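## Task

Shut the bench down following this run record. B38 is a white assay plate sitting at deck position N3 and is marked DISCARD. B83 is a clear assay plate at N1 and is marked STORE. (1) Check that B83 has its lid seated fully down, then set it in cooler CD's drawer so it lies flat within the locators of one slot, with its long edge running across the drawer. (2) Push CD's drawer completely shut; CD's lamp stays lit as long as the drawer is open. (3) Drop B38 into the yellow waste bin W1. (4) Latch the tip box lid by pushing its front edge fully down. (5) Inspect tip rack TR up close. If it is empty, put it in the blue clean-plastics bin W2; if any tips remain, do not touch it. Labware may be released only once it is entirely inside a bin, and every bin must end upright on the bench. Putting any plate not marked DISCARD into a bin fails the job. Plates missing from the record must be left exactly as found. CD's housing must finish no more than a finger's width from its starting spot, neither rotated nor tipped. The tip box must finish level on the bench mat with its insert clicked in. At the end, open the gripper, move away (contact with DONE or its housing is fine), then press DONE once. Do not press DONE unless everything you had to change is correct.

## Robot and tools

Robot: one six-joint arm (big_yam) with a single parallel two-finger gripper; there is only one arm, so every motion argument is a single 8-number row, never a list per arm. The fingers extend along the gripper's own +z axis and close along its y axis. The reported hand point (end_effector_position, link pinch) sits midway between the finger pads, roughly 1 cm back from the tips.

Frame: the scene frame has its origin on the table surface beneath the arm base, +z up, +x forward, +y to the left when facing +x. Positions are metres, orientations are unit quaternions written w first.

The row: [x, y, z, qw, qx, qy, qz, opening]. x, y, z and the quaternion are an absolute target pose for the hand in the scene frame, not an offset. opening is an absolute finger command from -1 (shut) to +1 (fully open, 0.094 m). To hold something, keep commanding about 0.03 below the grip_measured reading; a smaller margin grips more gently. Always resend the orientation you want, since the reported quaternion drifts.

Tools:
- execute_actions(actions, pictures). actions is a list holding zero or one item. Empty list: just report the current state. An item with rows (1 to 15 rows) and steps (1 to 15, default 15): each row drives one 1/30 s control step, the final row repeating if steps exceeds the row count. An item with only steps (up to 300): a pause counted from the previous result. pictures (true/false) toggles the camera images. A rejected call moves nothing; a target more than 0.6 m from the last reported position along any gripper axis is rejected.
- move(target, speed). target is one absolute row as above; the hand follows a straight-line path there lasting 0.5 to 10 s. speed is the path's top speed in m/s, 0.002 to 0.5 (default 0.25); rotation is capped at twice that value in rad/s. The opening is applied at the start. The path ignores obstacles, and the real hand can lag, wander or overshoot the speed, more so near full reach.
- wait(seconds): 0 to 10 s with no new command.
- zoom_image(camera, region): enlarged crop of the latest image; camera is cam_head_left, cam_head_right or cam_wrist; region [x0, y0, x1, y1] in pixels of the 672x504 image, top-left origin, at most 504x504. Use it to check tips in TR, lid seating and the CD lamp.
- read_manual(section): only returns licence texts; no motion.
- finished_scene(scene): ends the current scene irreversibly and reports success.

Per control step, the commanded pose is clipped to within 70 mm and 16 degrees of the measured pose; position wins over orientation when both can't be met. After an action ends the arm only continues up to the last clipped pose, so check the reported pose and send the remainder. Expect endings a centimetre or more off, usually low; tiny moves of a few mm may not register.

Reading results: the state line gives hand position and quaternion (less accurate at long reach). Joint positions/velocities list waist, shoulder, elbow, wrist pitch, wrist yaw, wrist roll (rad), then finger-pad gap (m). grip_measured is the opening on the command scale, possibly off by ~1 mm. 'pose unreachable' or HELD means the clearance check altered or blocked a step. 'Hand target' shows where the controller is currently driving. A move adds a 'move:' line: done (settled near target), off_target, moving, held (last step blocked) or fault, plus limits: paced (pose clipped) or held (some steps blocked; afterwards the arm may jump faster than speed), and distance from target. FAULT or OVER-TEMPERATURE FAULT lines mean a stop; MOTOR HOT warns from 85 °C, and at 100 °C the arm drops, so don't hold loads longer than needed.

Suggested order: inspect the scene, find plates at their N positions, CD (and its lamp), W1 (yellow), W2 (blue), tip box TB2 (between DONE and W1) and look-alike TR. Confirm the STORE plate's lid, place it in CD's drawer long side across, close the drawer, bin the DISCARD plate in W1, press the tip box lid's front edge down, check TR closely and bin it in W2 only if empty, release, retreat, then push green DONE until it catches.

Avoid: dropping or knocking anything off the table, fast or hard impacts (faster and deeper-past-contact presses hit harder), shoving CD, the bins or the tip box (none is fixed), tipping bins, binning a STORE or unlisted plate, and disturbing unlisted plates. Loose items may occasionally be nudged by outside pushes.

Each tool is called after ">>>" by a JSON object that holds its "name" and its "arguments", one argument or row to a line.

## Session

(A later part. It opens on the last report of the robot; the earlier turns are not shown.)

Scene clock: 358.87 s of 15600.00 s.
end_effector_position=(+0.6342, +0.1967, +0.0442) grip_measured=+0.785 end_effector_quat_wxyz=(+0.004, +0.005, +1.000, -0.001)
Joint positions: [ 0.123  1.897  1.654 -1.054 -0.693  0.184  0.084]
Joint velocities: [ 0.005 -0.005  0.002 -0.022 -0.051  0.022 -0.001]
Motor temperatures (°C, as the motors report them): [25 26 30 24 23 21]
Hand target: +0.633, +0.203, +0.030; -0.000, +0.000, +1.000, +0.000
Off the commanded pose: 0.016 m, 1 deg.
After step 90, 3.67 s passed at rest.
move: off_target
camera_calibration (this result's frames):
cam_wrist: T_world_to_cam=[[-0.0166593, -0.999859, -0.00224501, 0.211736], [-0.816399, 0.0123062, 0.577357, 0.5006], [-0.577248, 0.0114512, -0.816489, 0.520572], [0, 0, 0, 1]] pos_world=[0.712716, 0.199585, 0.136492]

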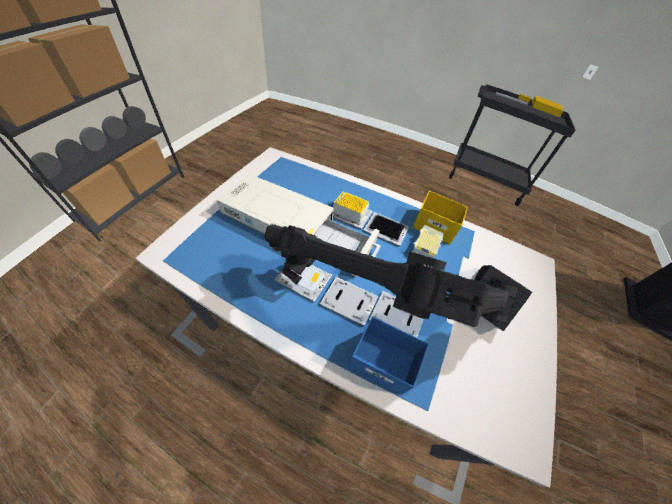

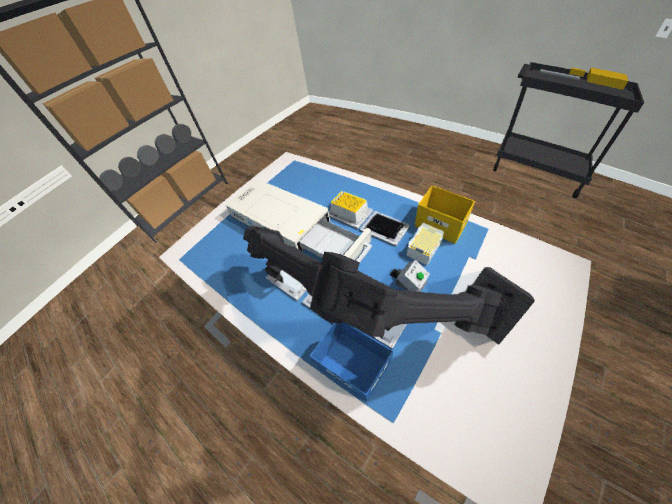

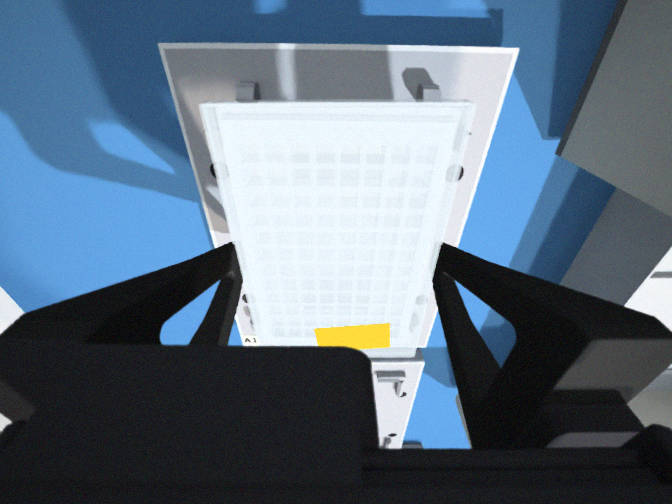

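>>> {"name": "move", "arguments": {
  "target": [0.633,0.203,0.04,0,0,1,0,1]
}}

>>> {"name": "move", "arguments": {
  "target": [0.60,0.203,0.11,0,0,1,0,1],
  "speed": 0.1
}}

>>> {"name": "zoom_image", "arguments": {
  "camera": "cam_head_left",
  "region": [265, 245, 345, 310]
}}

Scene clock: 369.27 s of 15600.00 s.
end_effector_position=(+0.6342, +0.1967, +0.0442) grip_measured=+1.000 end_effector_quat_wxyz=(+0.004, +0.005, +1.000, -0.001)
Joint positions: [ 0.123  1.897  1.654 -1.054 -0.693  0.185  0.094]
Joint velocities: [-0.005 -0.015  0.007 -0.007 -0.022  0.007  0.   ]
Motor temperatures (°C, as the motors report them): [25 26 30 24 23 21]
Hand target: +0.633, +0.203, +0.040; +0.000, +0.000, +1.000, +0.000
Off the commanded pose: 0.008 m, 1 deg.
After step 90, 6.70 s passed at rest.
move: done
camera_calibration (this result's frames):
cam_wrist: T_world_to_cam=[[-0.0170407, -0.999852, -0.00224791, 0.211977], [-0.816395, 0.0126159, 0.577356, 0.500537], [-0.577243, 0.0116737, -0.816489, 0.520525], [0, 0, 0, 1]] pos_world=[0.712717, 0.199554, 0.136492]

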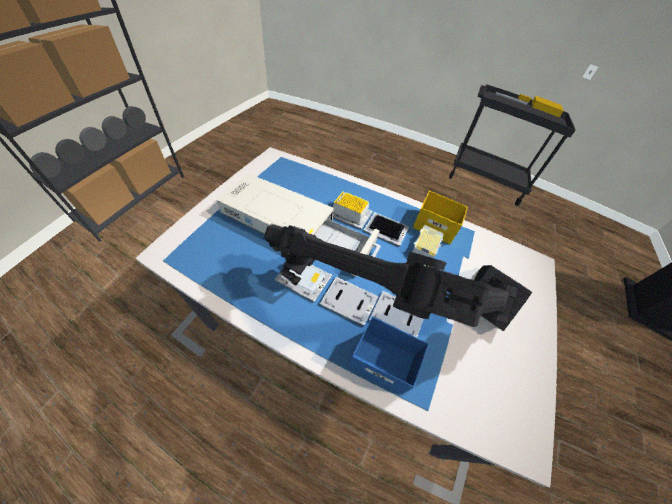

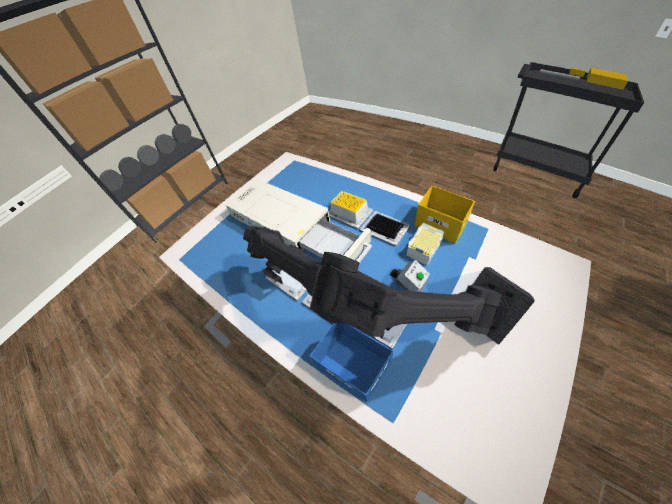

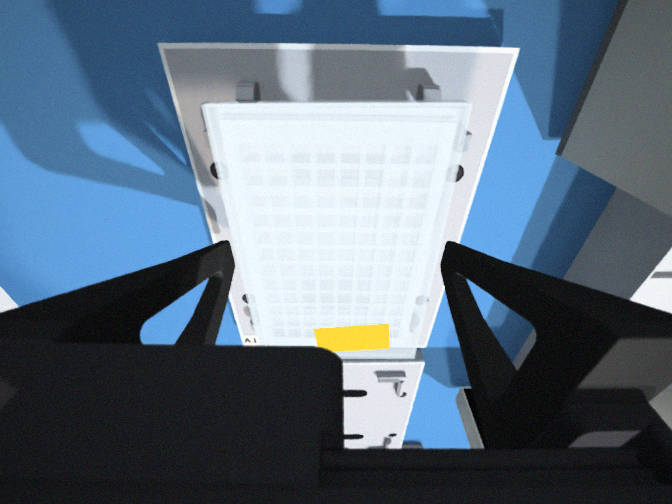

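Scene clock: 370.43 s of 15600.00 s.
end_effector_position=(+0.5995, +0.2098, +0.0960) grip_measured=+1.000 end_effector_quat_wxyz=(-0.006, -0.006, +1.000, +0.000)
Joint positions: [ 0.088  1.776  1.594 -1.167 -0.707  0.104  0.094]
Joint velocities: [-0.015 -0.005 -0.007 -0.002  0.066 -0.022  0.   ]
Motor temperatures (°C, as the motors report them): [25 27 30 24 23 21]
Hand target: +0.600, +0.203, +0.109; -0.000, -0.000, +1.000, -0.000
Off the commanded pose: 0.016 m, 1 deg.
move: off_target
camera_calibration (this result's frames):
cam_wrist: T_world_to_cam=[[0.00405573, -0.999981, -0.00463751, 0.21221], [-0.805585, -0.00601484, 0.59245, 0.438202], [-0.592466, 0.00133309, -0.805594, 0.552906], [0, 0, 0, 1]] pos_world=[0.679726, 0.214105, 0.186789]

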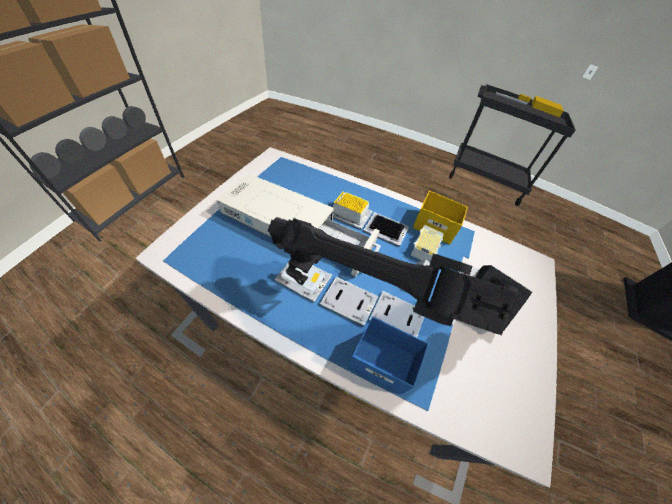

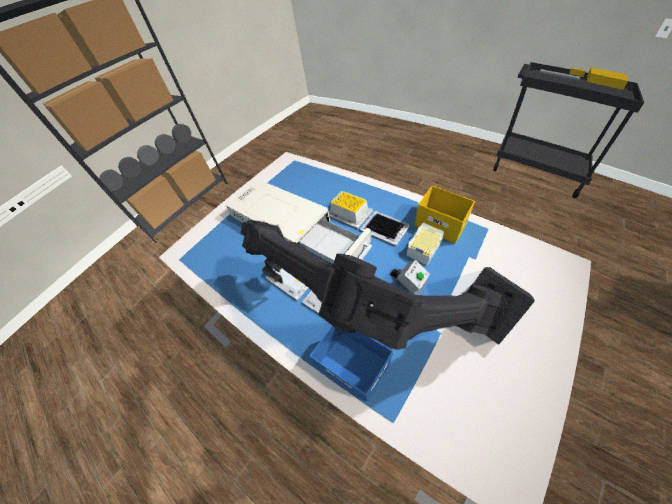

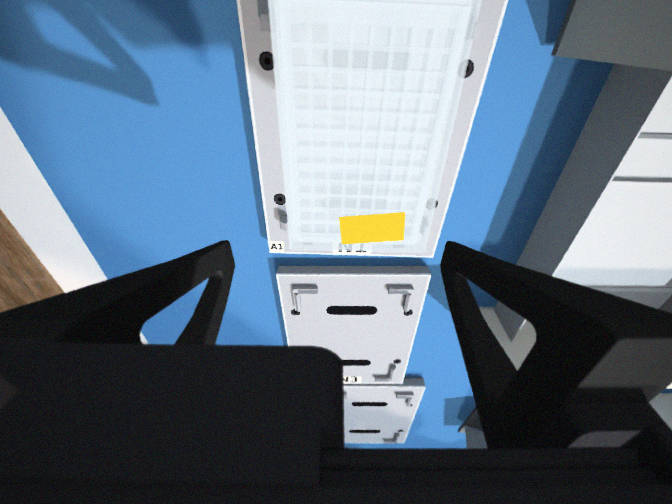

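Region (265, 245, 345, 310) of cam_head_left's 672x504 image, scaled by 6.300, with more detail than that image has; it fills the top 410 rows of this view, and the rest is white.

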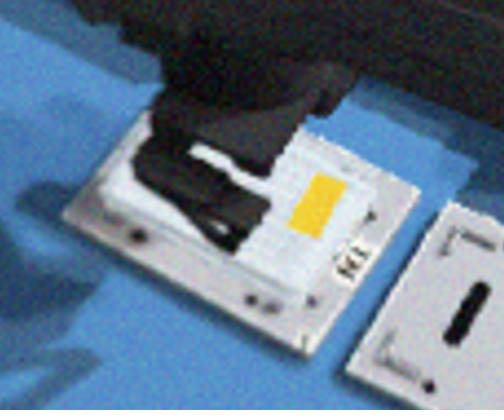

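>>> {"name": "move", "arguments": {
  "target": [0.64,0.203,0.16,0,0,1,0,1]
}}

>>> {"name": "zoom_image", "arguments": {
  "camera": "cam_wrist",
  "region": [220, 0, 500, 280]
}}

Scene clock: 380.03 s of 15600.00 s.
end_effector_position=(+0.6308, +0.2032, +0.1461) grip_measured=+1.000 end_effector_quat_wxyz=(-0.011, +0.004, +1.000, -0.001)
Joint positions: [ 0.019  1.846  1.796 -1.372 -0.718  0.025  0.094]
Joint velocities: [-0.005 -0.005 -0.012  0.002  0.051  0.066  0.   ]
Motor temperatures (°C, as the motors report them): [25 27 30 24 23 21]
Hand target: +0.640, +0.203, +0.160; +0.000, -0.000, +1.000, -0.001
Off the commanded pose: 0.017 m, 1 deg.
After step 90, 5.43 s passed at rest.
move: off_target
camera_calibration (this result's frames):
cam_wrist: T_world_to_cam=[[-0.015711, -0.999875, -0.00192713, 0.217817], [-0.799386, 0.0114029, 0.60071, 0.425056], [-0.600613, 0.0109783, -0.799465, 0.614074], [0, 0, 0, 1]] pos_world=[0.712027, 0.206201, 0.236015]

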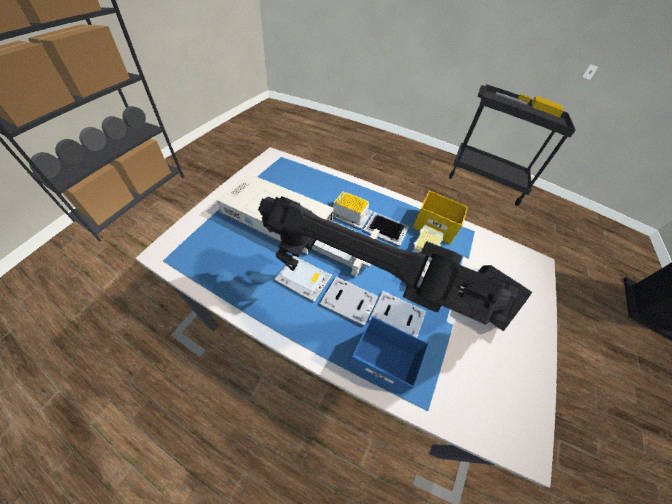

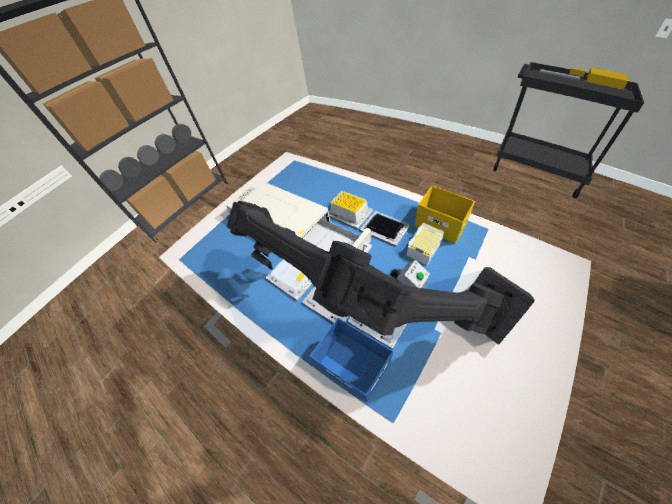

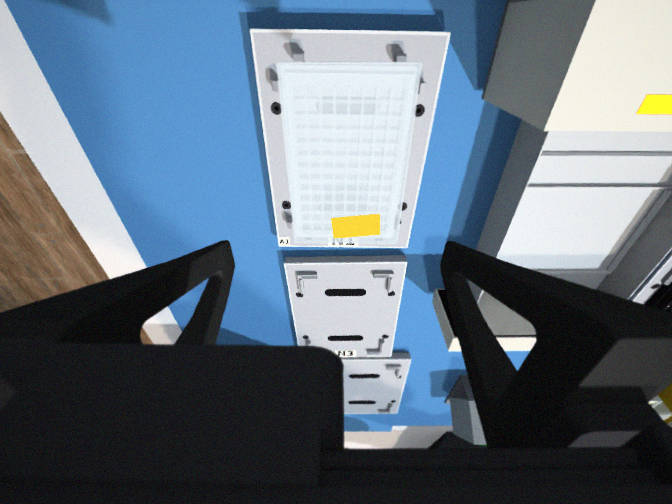

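Region (220, 0, 500, 280) of cam_wrist's 672x504 image, scaled by 1.800, with more detail than that image has.

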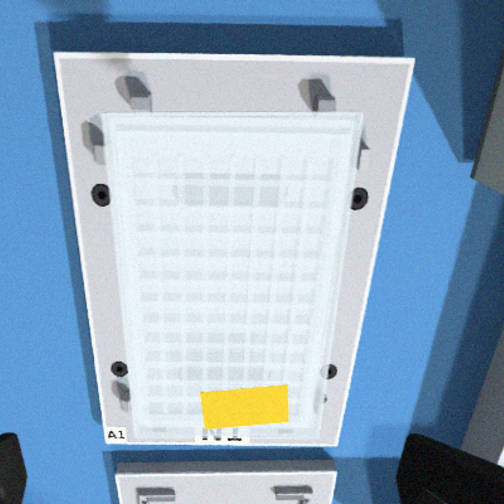

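>>> {"name": "move", "arguments": {
  "target": [0.63,0.203,0.07,0,0,1,0,1],
  "speed": 0.08
}}

>>> {"name": "move", "arguments": {
  "target": [0.63,0.203,0.036,0,0,1,0,1],
  "speed": 0.04
}}

Scene clock: 390.27 s of 15600.00 s.
end_effector_position=(+0.6292, +0.1970, +0.0785) grip_measured=+1.000 end_effector_quat_wxyz=(+0.000, +0.005, +1.000, +0.000)
Joint positions: [ 0.087  1.863  1.672 -1.145 -0.706  0.133  0.094]
Joint velocities: [-0.005  0.005 -0.007  0.012  0.066  0.051  0.   ]
Motor temperatures (°C, as the motors report them): [25 27 31 24 23 21]
Hand target: +0.630, +0.203, +0.071; +0.000, +0.000, +1.000, +0.001
Off the commanded pose: 0.010 m, 1 deg.
After step 90, 5.87 s passed at rest.
move: done
camera_calibration (this result's frames):
cam_wrist: T_world_to_cam=[[-0.0173541, -0.99984, -0.00443705, 0.212667], [-0.812115, 0.0115069, 0.583384, 0.473775], [-0.583239, 0.0137275, -0.812185, 0.548644], [0, 0, 0, 1]] pos_world=[0.708441, 0.199649, 0.170151]

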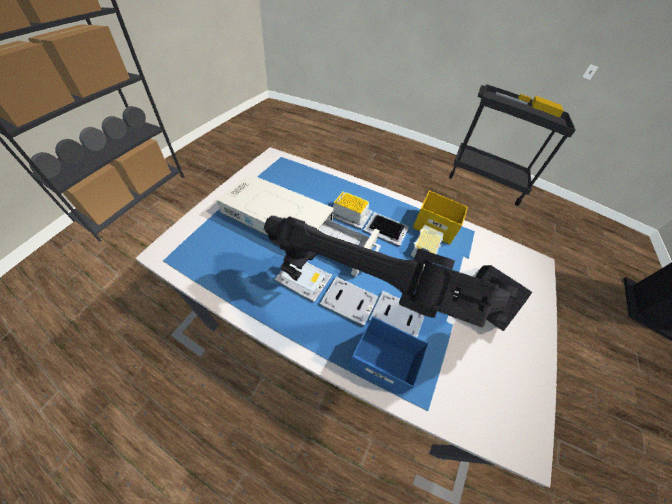

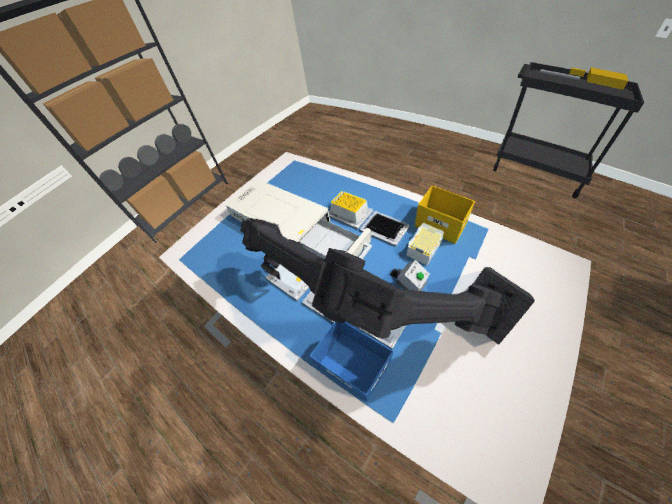

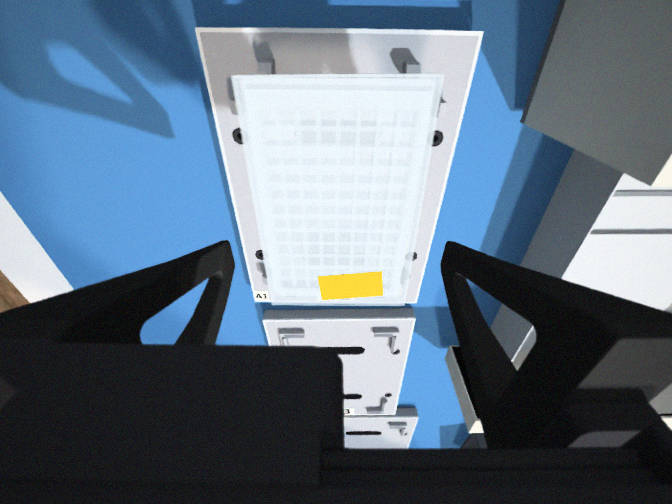

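Scene clock: 391.67 s of 15600.00 s.
end_effector_position=(+0.6305, +0.1974, +0.0469) grip_measured=+1.000 end_effector_quat_wxyz=(+0.002, +0.004, +1.000, -0.000)
Joint positions: [ 0.122  1.888  1.645 -1.06  -0.696  0.179  0.094]
Joint velocities: [ 0.015 -0.005  0.012  0.027  0.007 -0.037  0.   ]
Motor temperatures (°C, as the motors report them): [25 27 31 24 23 21]
Hand target: +0.630, +0.203, +0.036; +0.000, +0.000, +1.000, +0.000
Off the commanded pose: 0.012 m, 1 deg.
move: off_target
camera_calibration (this result's frames):
cam_wrist: T_world_to_cam=[[-0.0162538, -0.999862, -0.00349524, 0.212206], [-0.814413, 0.011211, 0.580177, 0.494893], [-0.580057, 0.0122767, -0.814483, 0.522086], [0, 0, 0, 1]] pos_world=[0.709336, 0.200219, 0.138847]

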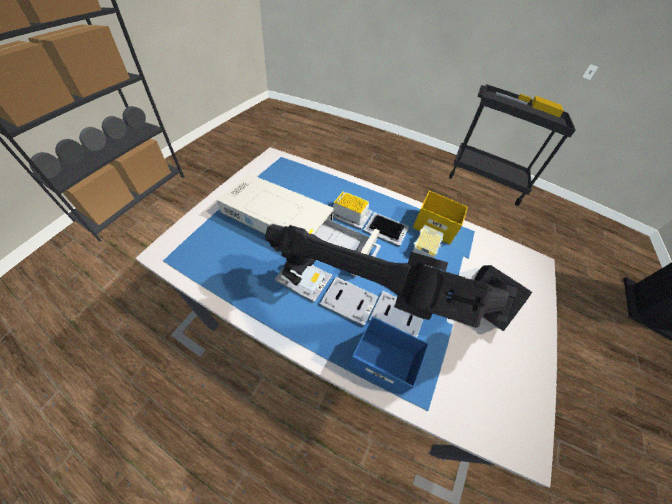

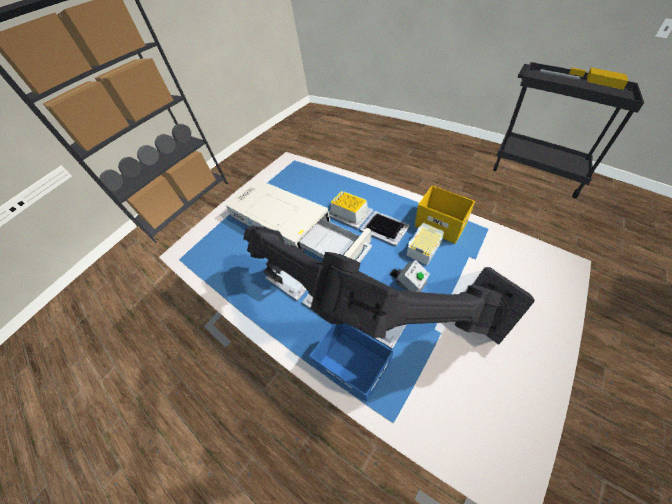

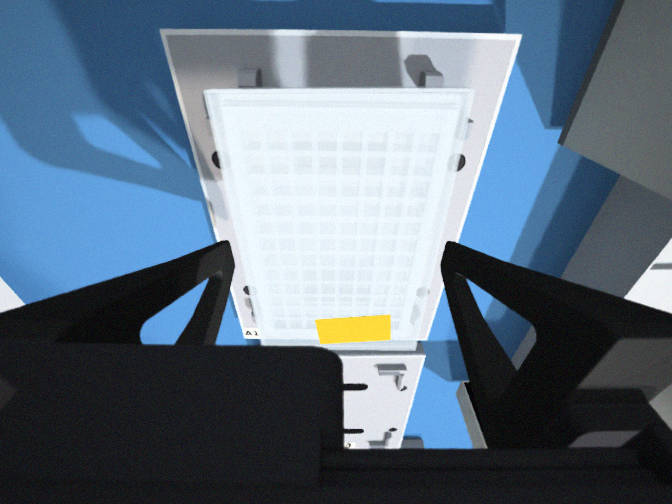

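>>> {"name": "move", "arguments": {
  "target": [0.63,0.203,0.015,0,0,1,0,1],
  "speed": 0.04
}}

>>> {"name": "zoom_image", "arguments": {
  "camera": "cam_head_left",
  "region": [265, 245, 345, 310]
}}

Scene clock: 397.70 s of 15600.00 s.
end_effector_position=(+0.6324, +0.1965, +0.0313) grip_measured=+1.000 end_effector_quat_wxyz=(+0.006, +0.004, +1.000, -0.001)
Joint positions: [ 0.138  1.902  1.633 -1.011 -0.689  0.204  0.094]
Joint velocities: [ 0.005 -0.005 -0.012 -0.002 -0.095 -0.051  0.   ]
Motor temperatures (°C, as the motors report them): [25 27 30 24 23 21]
Hand target: +0.630, +0.203, +0.016; +0.000, -0.000, +1.000, +0.000
Off the commanded pose: 0.018 m, 1 deg.
After step 90, 2.00 s passed at rest.
move: off_target
camera_calibration (this result's frames):
cam_wrist: T_world_to_cam=[[-0.0153324, -0.999879, -0.00245327, 0.210658], [-0.818912, 0.0111495, 0.573811, 0.508584], [-0.573714, 0.0108069, -0.818984, 0.506998], [0, 0, 0, 1]] pos_world=[0.710587, 0.199483, 0.123909]

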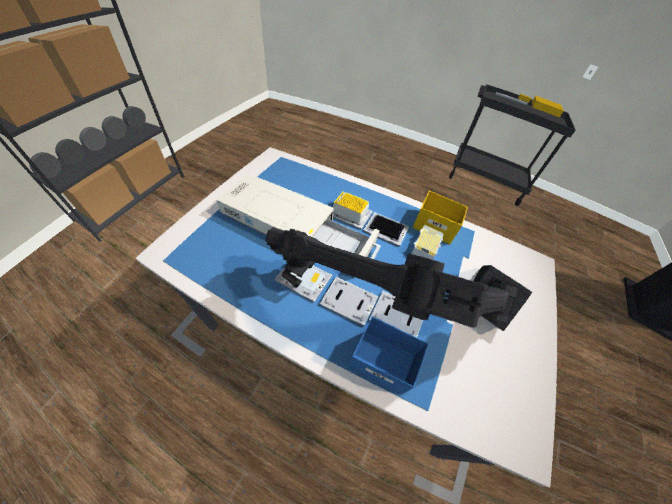

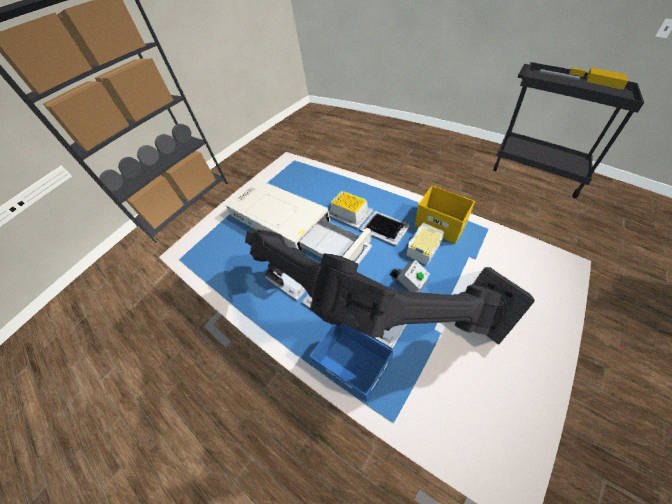

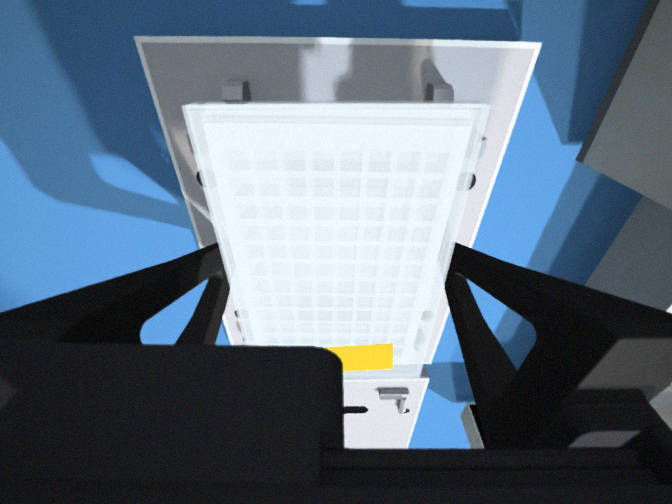

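Region (265, 245, 345, 310) of cam_head_left's 672x504 image, scaled by 6.300, with more detail than that image has; it fills the top 410 rows of this view, and the rest is white.

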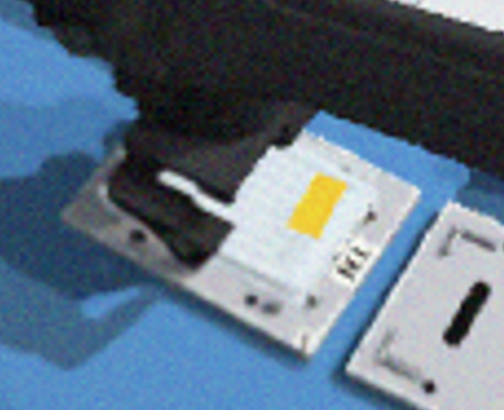

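>>> {"name": "move", "arguments": {
  "target": [0.63,0.203,0.02,0,0,1,0,0.74]
}}

>>> {"name": "move", "arguments": {
  "target": [0.63,0.203,0.03,0,0,1,0,1]
}}

Scene clock: 407.23 s of 15600.00 s.
end_effector_position=(+0.6324, +0.1967, +0.0313) grip_measured=+0.801 end_effector_quat_wxyz=(+0.006, +0.004, +1.000, -0.000)
Joint positions: [ 0.138  1.902  1.633 -1.011 -0.69   0.204  0.085]
Joint velocities: [-0.015  0.005 -0.007  0.007  0.007 -0.037 -0.   ]
Motor temperatures (°C, as the motors report them): [25 27 30 24 23 21]
Hand target: +0.630, +0.203, +0.020; -0.000, -0.000, +1.000, +0.000
Off the commanded pose: 0.013 m, 1 deg.
After step 90, 5.83 s passed at rest.
move: off_target
camera_calibration (this result's frames):
cam_wrist: T_world_to_cam=[[-0.0153161, -0.999875, -0.00394511, 0.21095], [-0.818742, 0.0102764, 0.57407, 0.508596], [-0.573958, 0.0120225, -0.818797, 0.506874], [0, 0, 0, 1]] pos_world=[0.710564, 0.199603, 0.12389]

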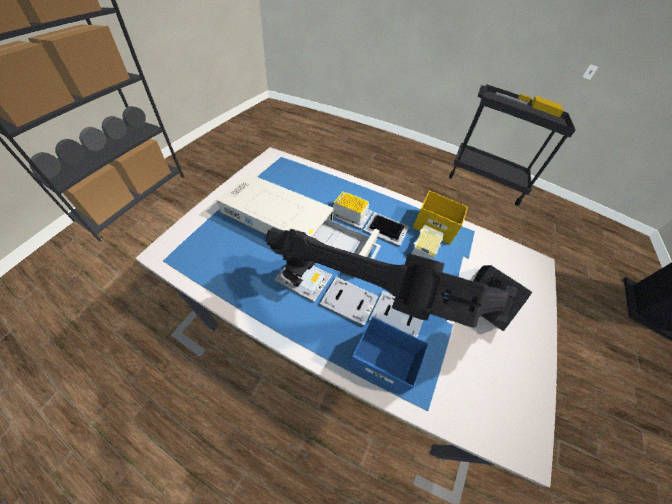

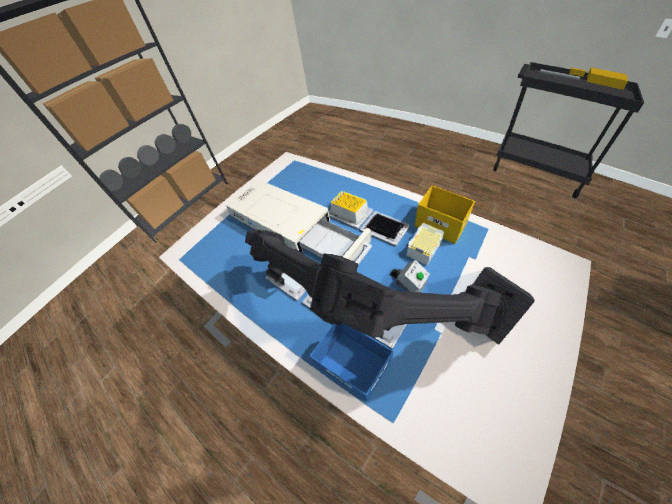

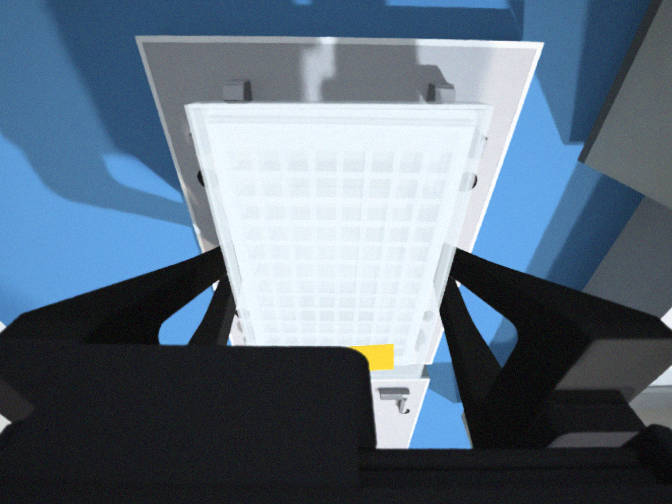

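Scene clock: 407.93 s of 15600.00 s.
end_effector_position=(+0.6324, +0.1967, +0.0313) grip_measured=+1.000 end_effector_quat_wxyz=(+0.006, +0.004, +1.000, -0.000)
Joint positions: [ 0.138  1.902  1.633 -1.011 -0.69   0.204  0.094]
Joint velocities: [-0.034  0.005 -0.032  0.002 -0.007 -0.007  0.   ]
Motor temperatures (°C, as the motors report them): [25 27 30 24 23 21]
Hand target: +0.630, +0.203, +0.030; +0.000, +0.000, +1.000, +0.000
Off the commanded pose: 0.007 m, 1 deg.
move: done
camera_calibration (this result's frames):
cam_wrist: T_world_to_cam=[[-0.0153161, -0.999875, -0.00394511, 0.21095], [-0.818742, 0.0102764, 0.57407, 0.508596], [-0.573958, 0.0120225, -0.818797, 0.506874], [0, 0, 0, 1]] pos_world=[0.710564, 0.199603, 0.12389]

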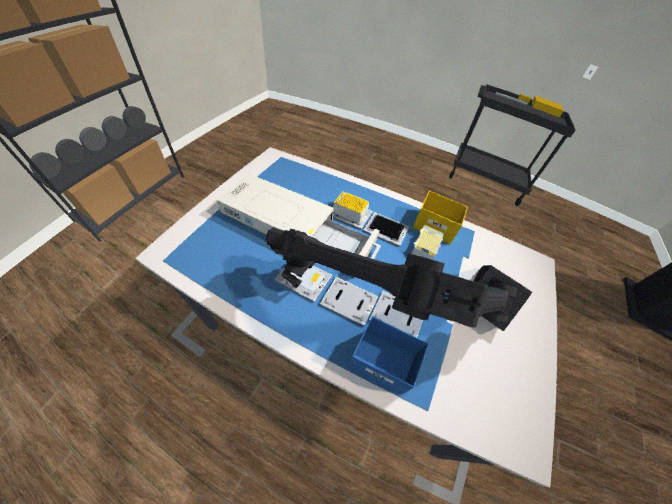

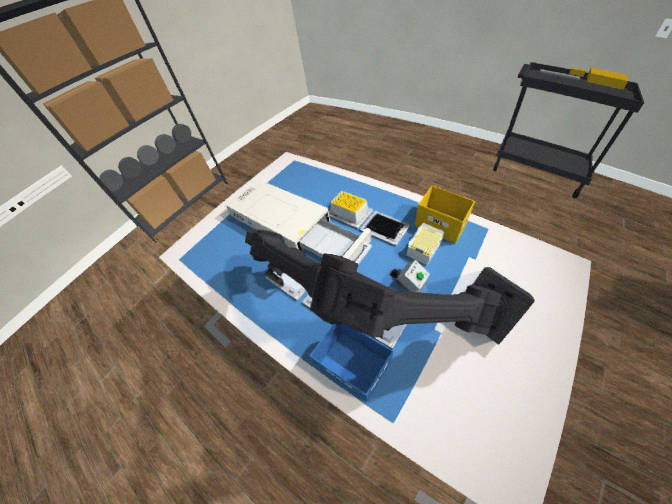

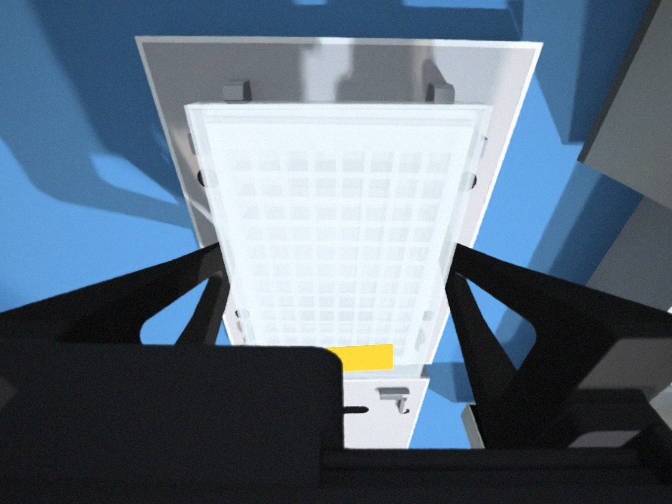

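>>> {"name": "execute_actions", "arguments": {
  "actions": []
}}

>>> {"name": "move", "arguments": {
  "target": [0.58,0.2,0.16,0,0,1,0,1]
}}

Scene clock: 425.40 s of 15600.00 s.
end_effector_position=(+0.6324, +0.1967, +0.0313) grip_measured=+1.000 end_effector_quat_wxyz=(+0.006, +0.004, +1.000, -0.000)
Joint positions: [ 0.138  1.902  1.633 -1.011 -0.69   0.204  0.094]
Joint velocities: [-0.005  0.005 -0.007 -0.007  0.095 -0.037  0.   ]
Motor temperatures (°C, as the motors report them): [25 27 30 24 23 21]
Hand target: +0.630, +0.203, +0.030; +0.000, +0.000, +1.000, +0.000
Off the commanded pose: 0.007 m, 1 deg.
Steps of this call (steps 1 to 90: nothing new was sent; then 14.47 s passed at rest). Readings (end_effector_position):
1: (+0.6324, +0.1967, +0.0313)
2: (+0.6324, +0.1967, +0.0313)
4: (+0.6324, +0.1967, +0.0313)
8: (+0.6324, +0.1967, +0.0313)
90: the state above
camera_calibration (this result's frames):
cam_wrist: T_world_to_cam=[[-0.0153161, -0.999875, -0.00394511, 0.21095], [-0.818742, 0.0102764, 0.57407, 0.508596], [-0.573958, 0.0120225, -0.818797, 0.506874], [0, 0, 0, 1]] pos_world=[0.710564, 0.199603, 0.12389]

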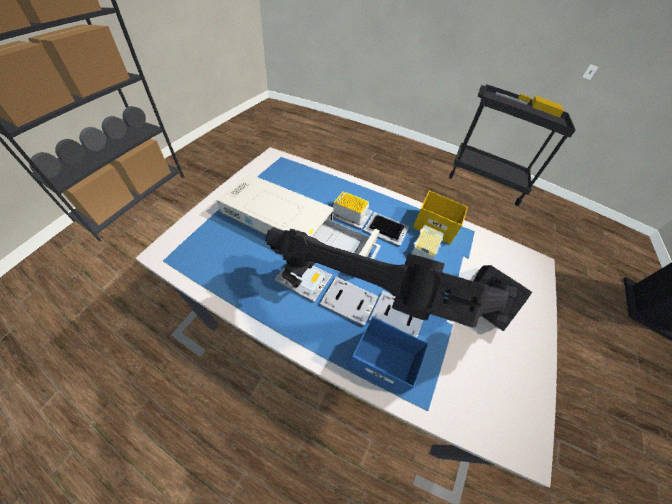

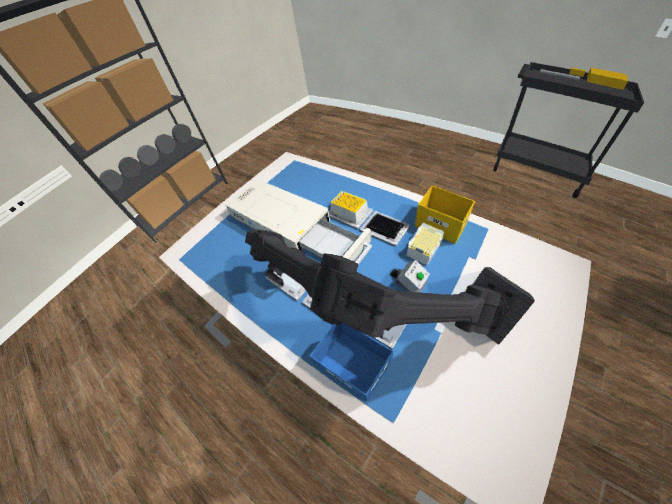

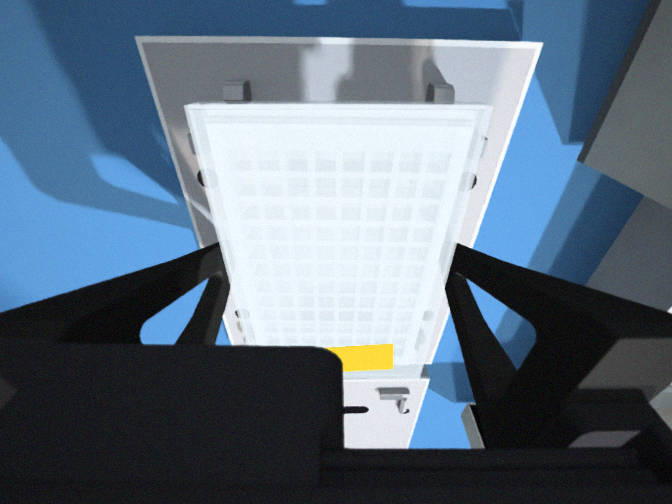

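Scene clock: 426.50 s of 15600.00 s.
end_effector_position=(+0.5791, +0.2035, +0.1556) grip_measured=+1.000 end_effector_quat_wxyz=(+0.002, -0.003, +1.000, -0.001)
Joint positions: [ 0.011  1.688  1.575 -1.282 -0.718  0.022  0.094]
Joint velocities: [ 0.015  0.005  0.002  0.002  0.037 -0.051  0.   ]
Motor temperatures (°C, as the motors report them): [25 27 30 24 23 21]
Hand target: +0.579, +0.199, +0.159; -0.000, -0.000, +1.000, -0.001
Off the commanded pose: 0.006 m, 0 deg.
move: done
camera_calibration (this result's frames):
cam_wrist: T_world_to_cam=[[-0.0013557, -0.999998, -0.00110596, 0.208917], [-0.814729, 0.000463243, 0.579842, 0.392382], [-0.57984, 0.00168715, -0.814728, 0.582852], [0, 0, 0, 1]] pos_world=[0.657929, 0.207751, 0.247577]

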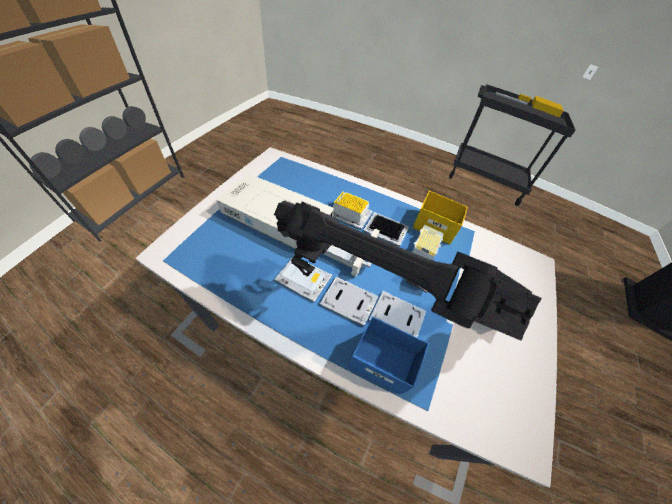

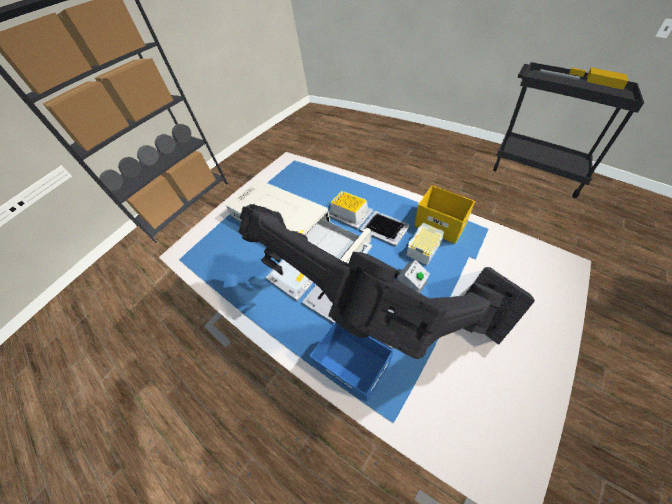

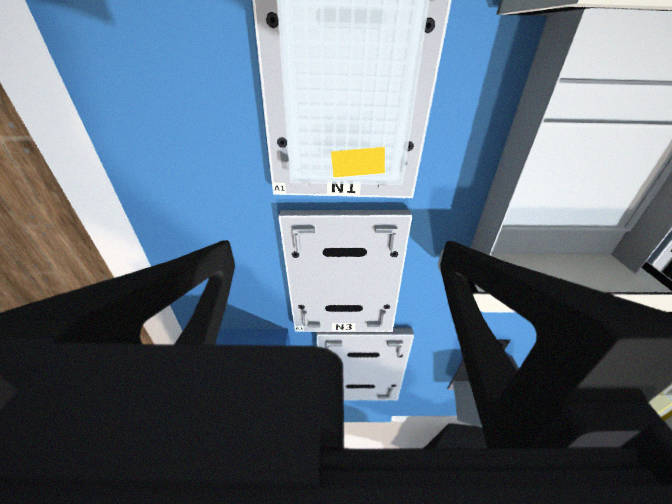

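>>> {"name": "move", "arguments": {
  "target": [0.628,0.203,0.085,0,0,1,0,-1]
}}

>>> {"name": "move", "arguments": {
  "target": [0.628,0.203,0.04,0,0,1,0,-1],
  "speed": 0.03
}}

Scene clock: 432.13 s of 15600.00 s.
end_effector_position=(+0.6126, +0.1836, +0.0712) grip_measured=-0.977 end_effector_quat_wxyz=(-0.024, +0.021, +1.000, -0.001)
Joint positions: [ 0.08   1.867  1.64  -1.178 -0.71   0.113  0.001]
Joint velocities: [-0.005 -0.005 -0.002 -0.012 -0.125 -0.007 -0.001]
Motor temperatures (°C, as the motors report them): [25 27 30 24 23 21]
Hand target: +0.627, +0.204, +0.086; +0.000, -0.000, +1.000, +0.001
Off the commanded pose: 0.028 m, 4 deg.
After step 90, 1.60 s passed at rest.
move: off_target
camera_calibration (this result's frames):
cam_wrist: T_world_to_cam=[[-0.0485045, -0.998823, 0.000207683, 0.217529], [-0.78235, 0.0381215, 0.621671, 0.438813], [-0.620947, 0.0299914, -0.783278, 0.551316], [0, 0, 0, 1]] pos_world=[0.696195, 0.18401, 0.158991]

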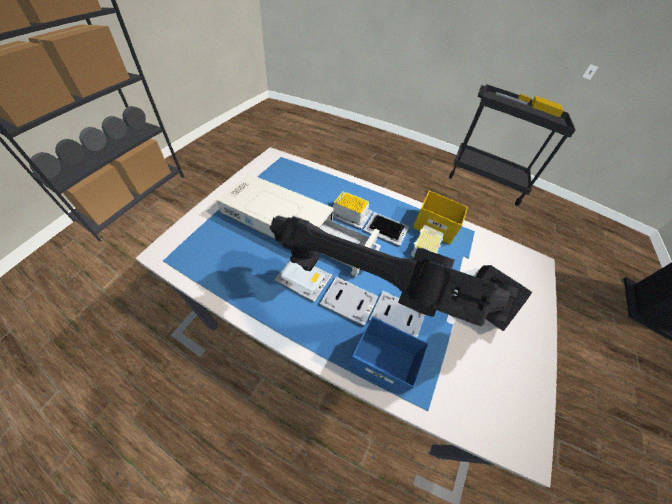

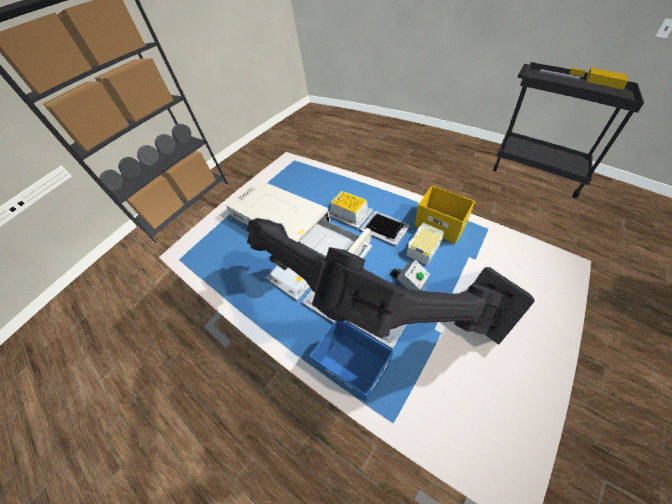

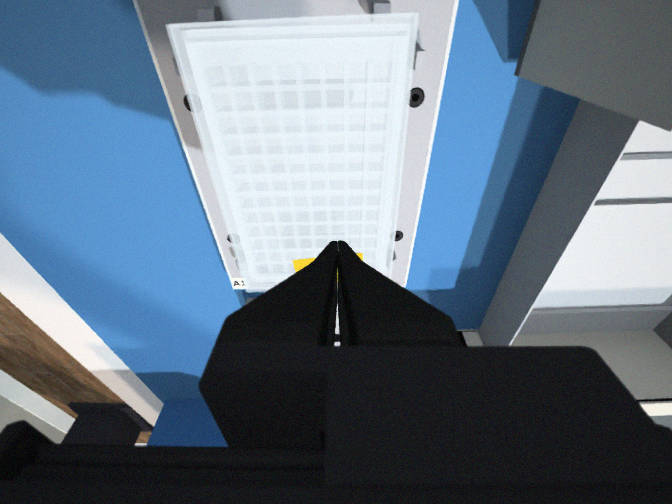

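Scene clock: 433.77 s of 15600.00 s.
end_effector_position=(+0.6286, +0.1983, +0.0518) grip_measured=-0.977 end_effector_quat_wxyz=(+0.003, +0.004, +1.000, +0.000)
Joint positions: [ 0.118  1.877  1.64  -1.066 -0.697  0.175  0.001]
Joint velocities: [-0.015 -0.015  0.002 -0.002 -0.022  0.022  0.   ]
Motor temperatures (°C, as the motors report them): [25 27 30 24 23 21]
Hand target: +0.628, +0.203, +0.040; -0.000, +0.000, +1.000, +0.001
Off the commanded pose: 0.013 m, 1 deg.
move: off_target
camera_calibration (this result's frames):
cam_wrist: T_world_to_cam=[[-0.0149774, -0.999878, -0.00432195, 0.212387], [-0.81539, 0.00971193, 0.578831, 0.491514], [-0.578718, 0.0121935, -0.815436, 0.524215], [0, 0, 0, 1]] pos_world=[0.707329, 0.201195, 0.143878]

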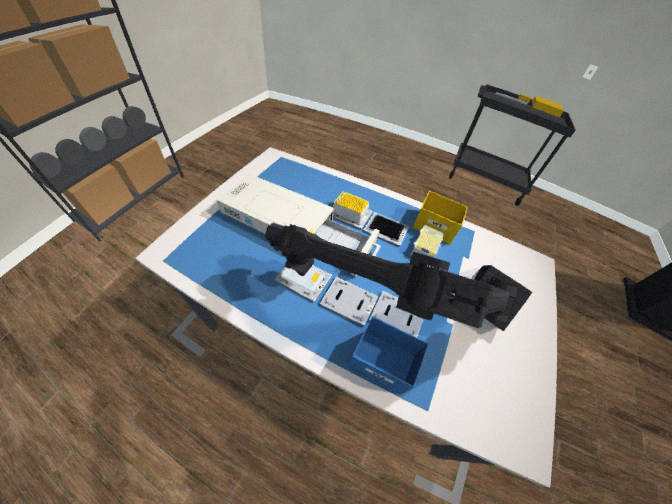

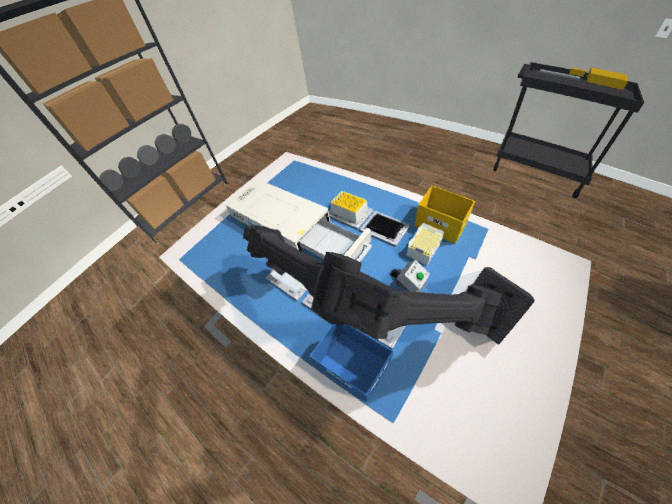

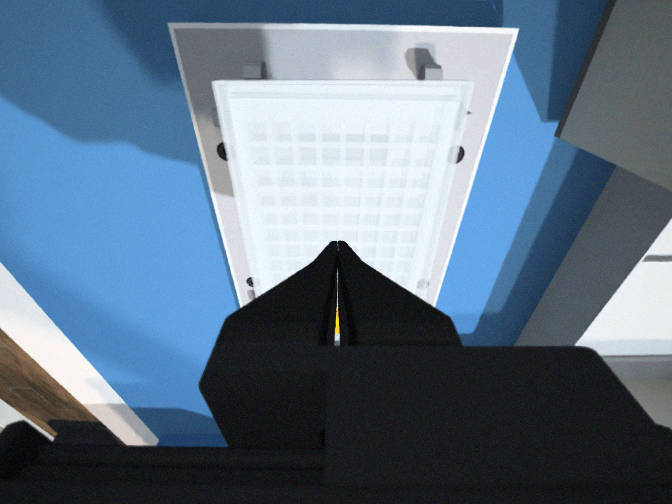

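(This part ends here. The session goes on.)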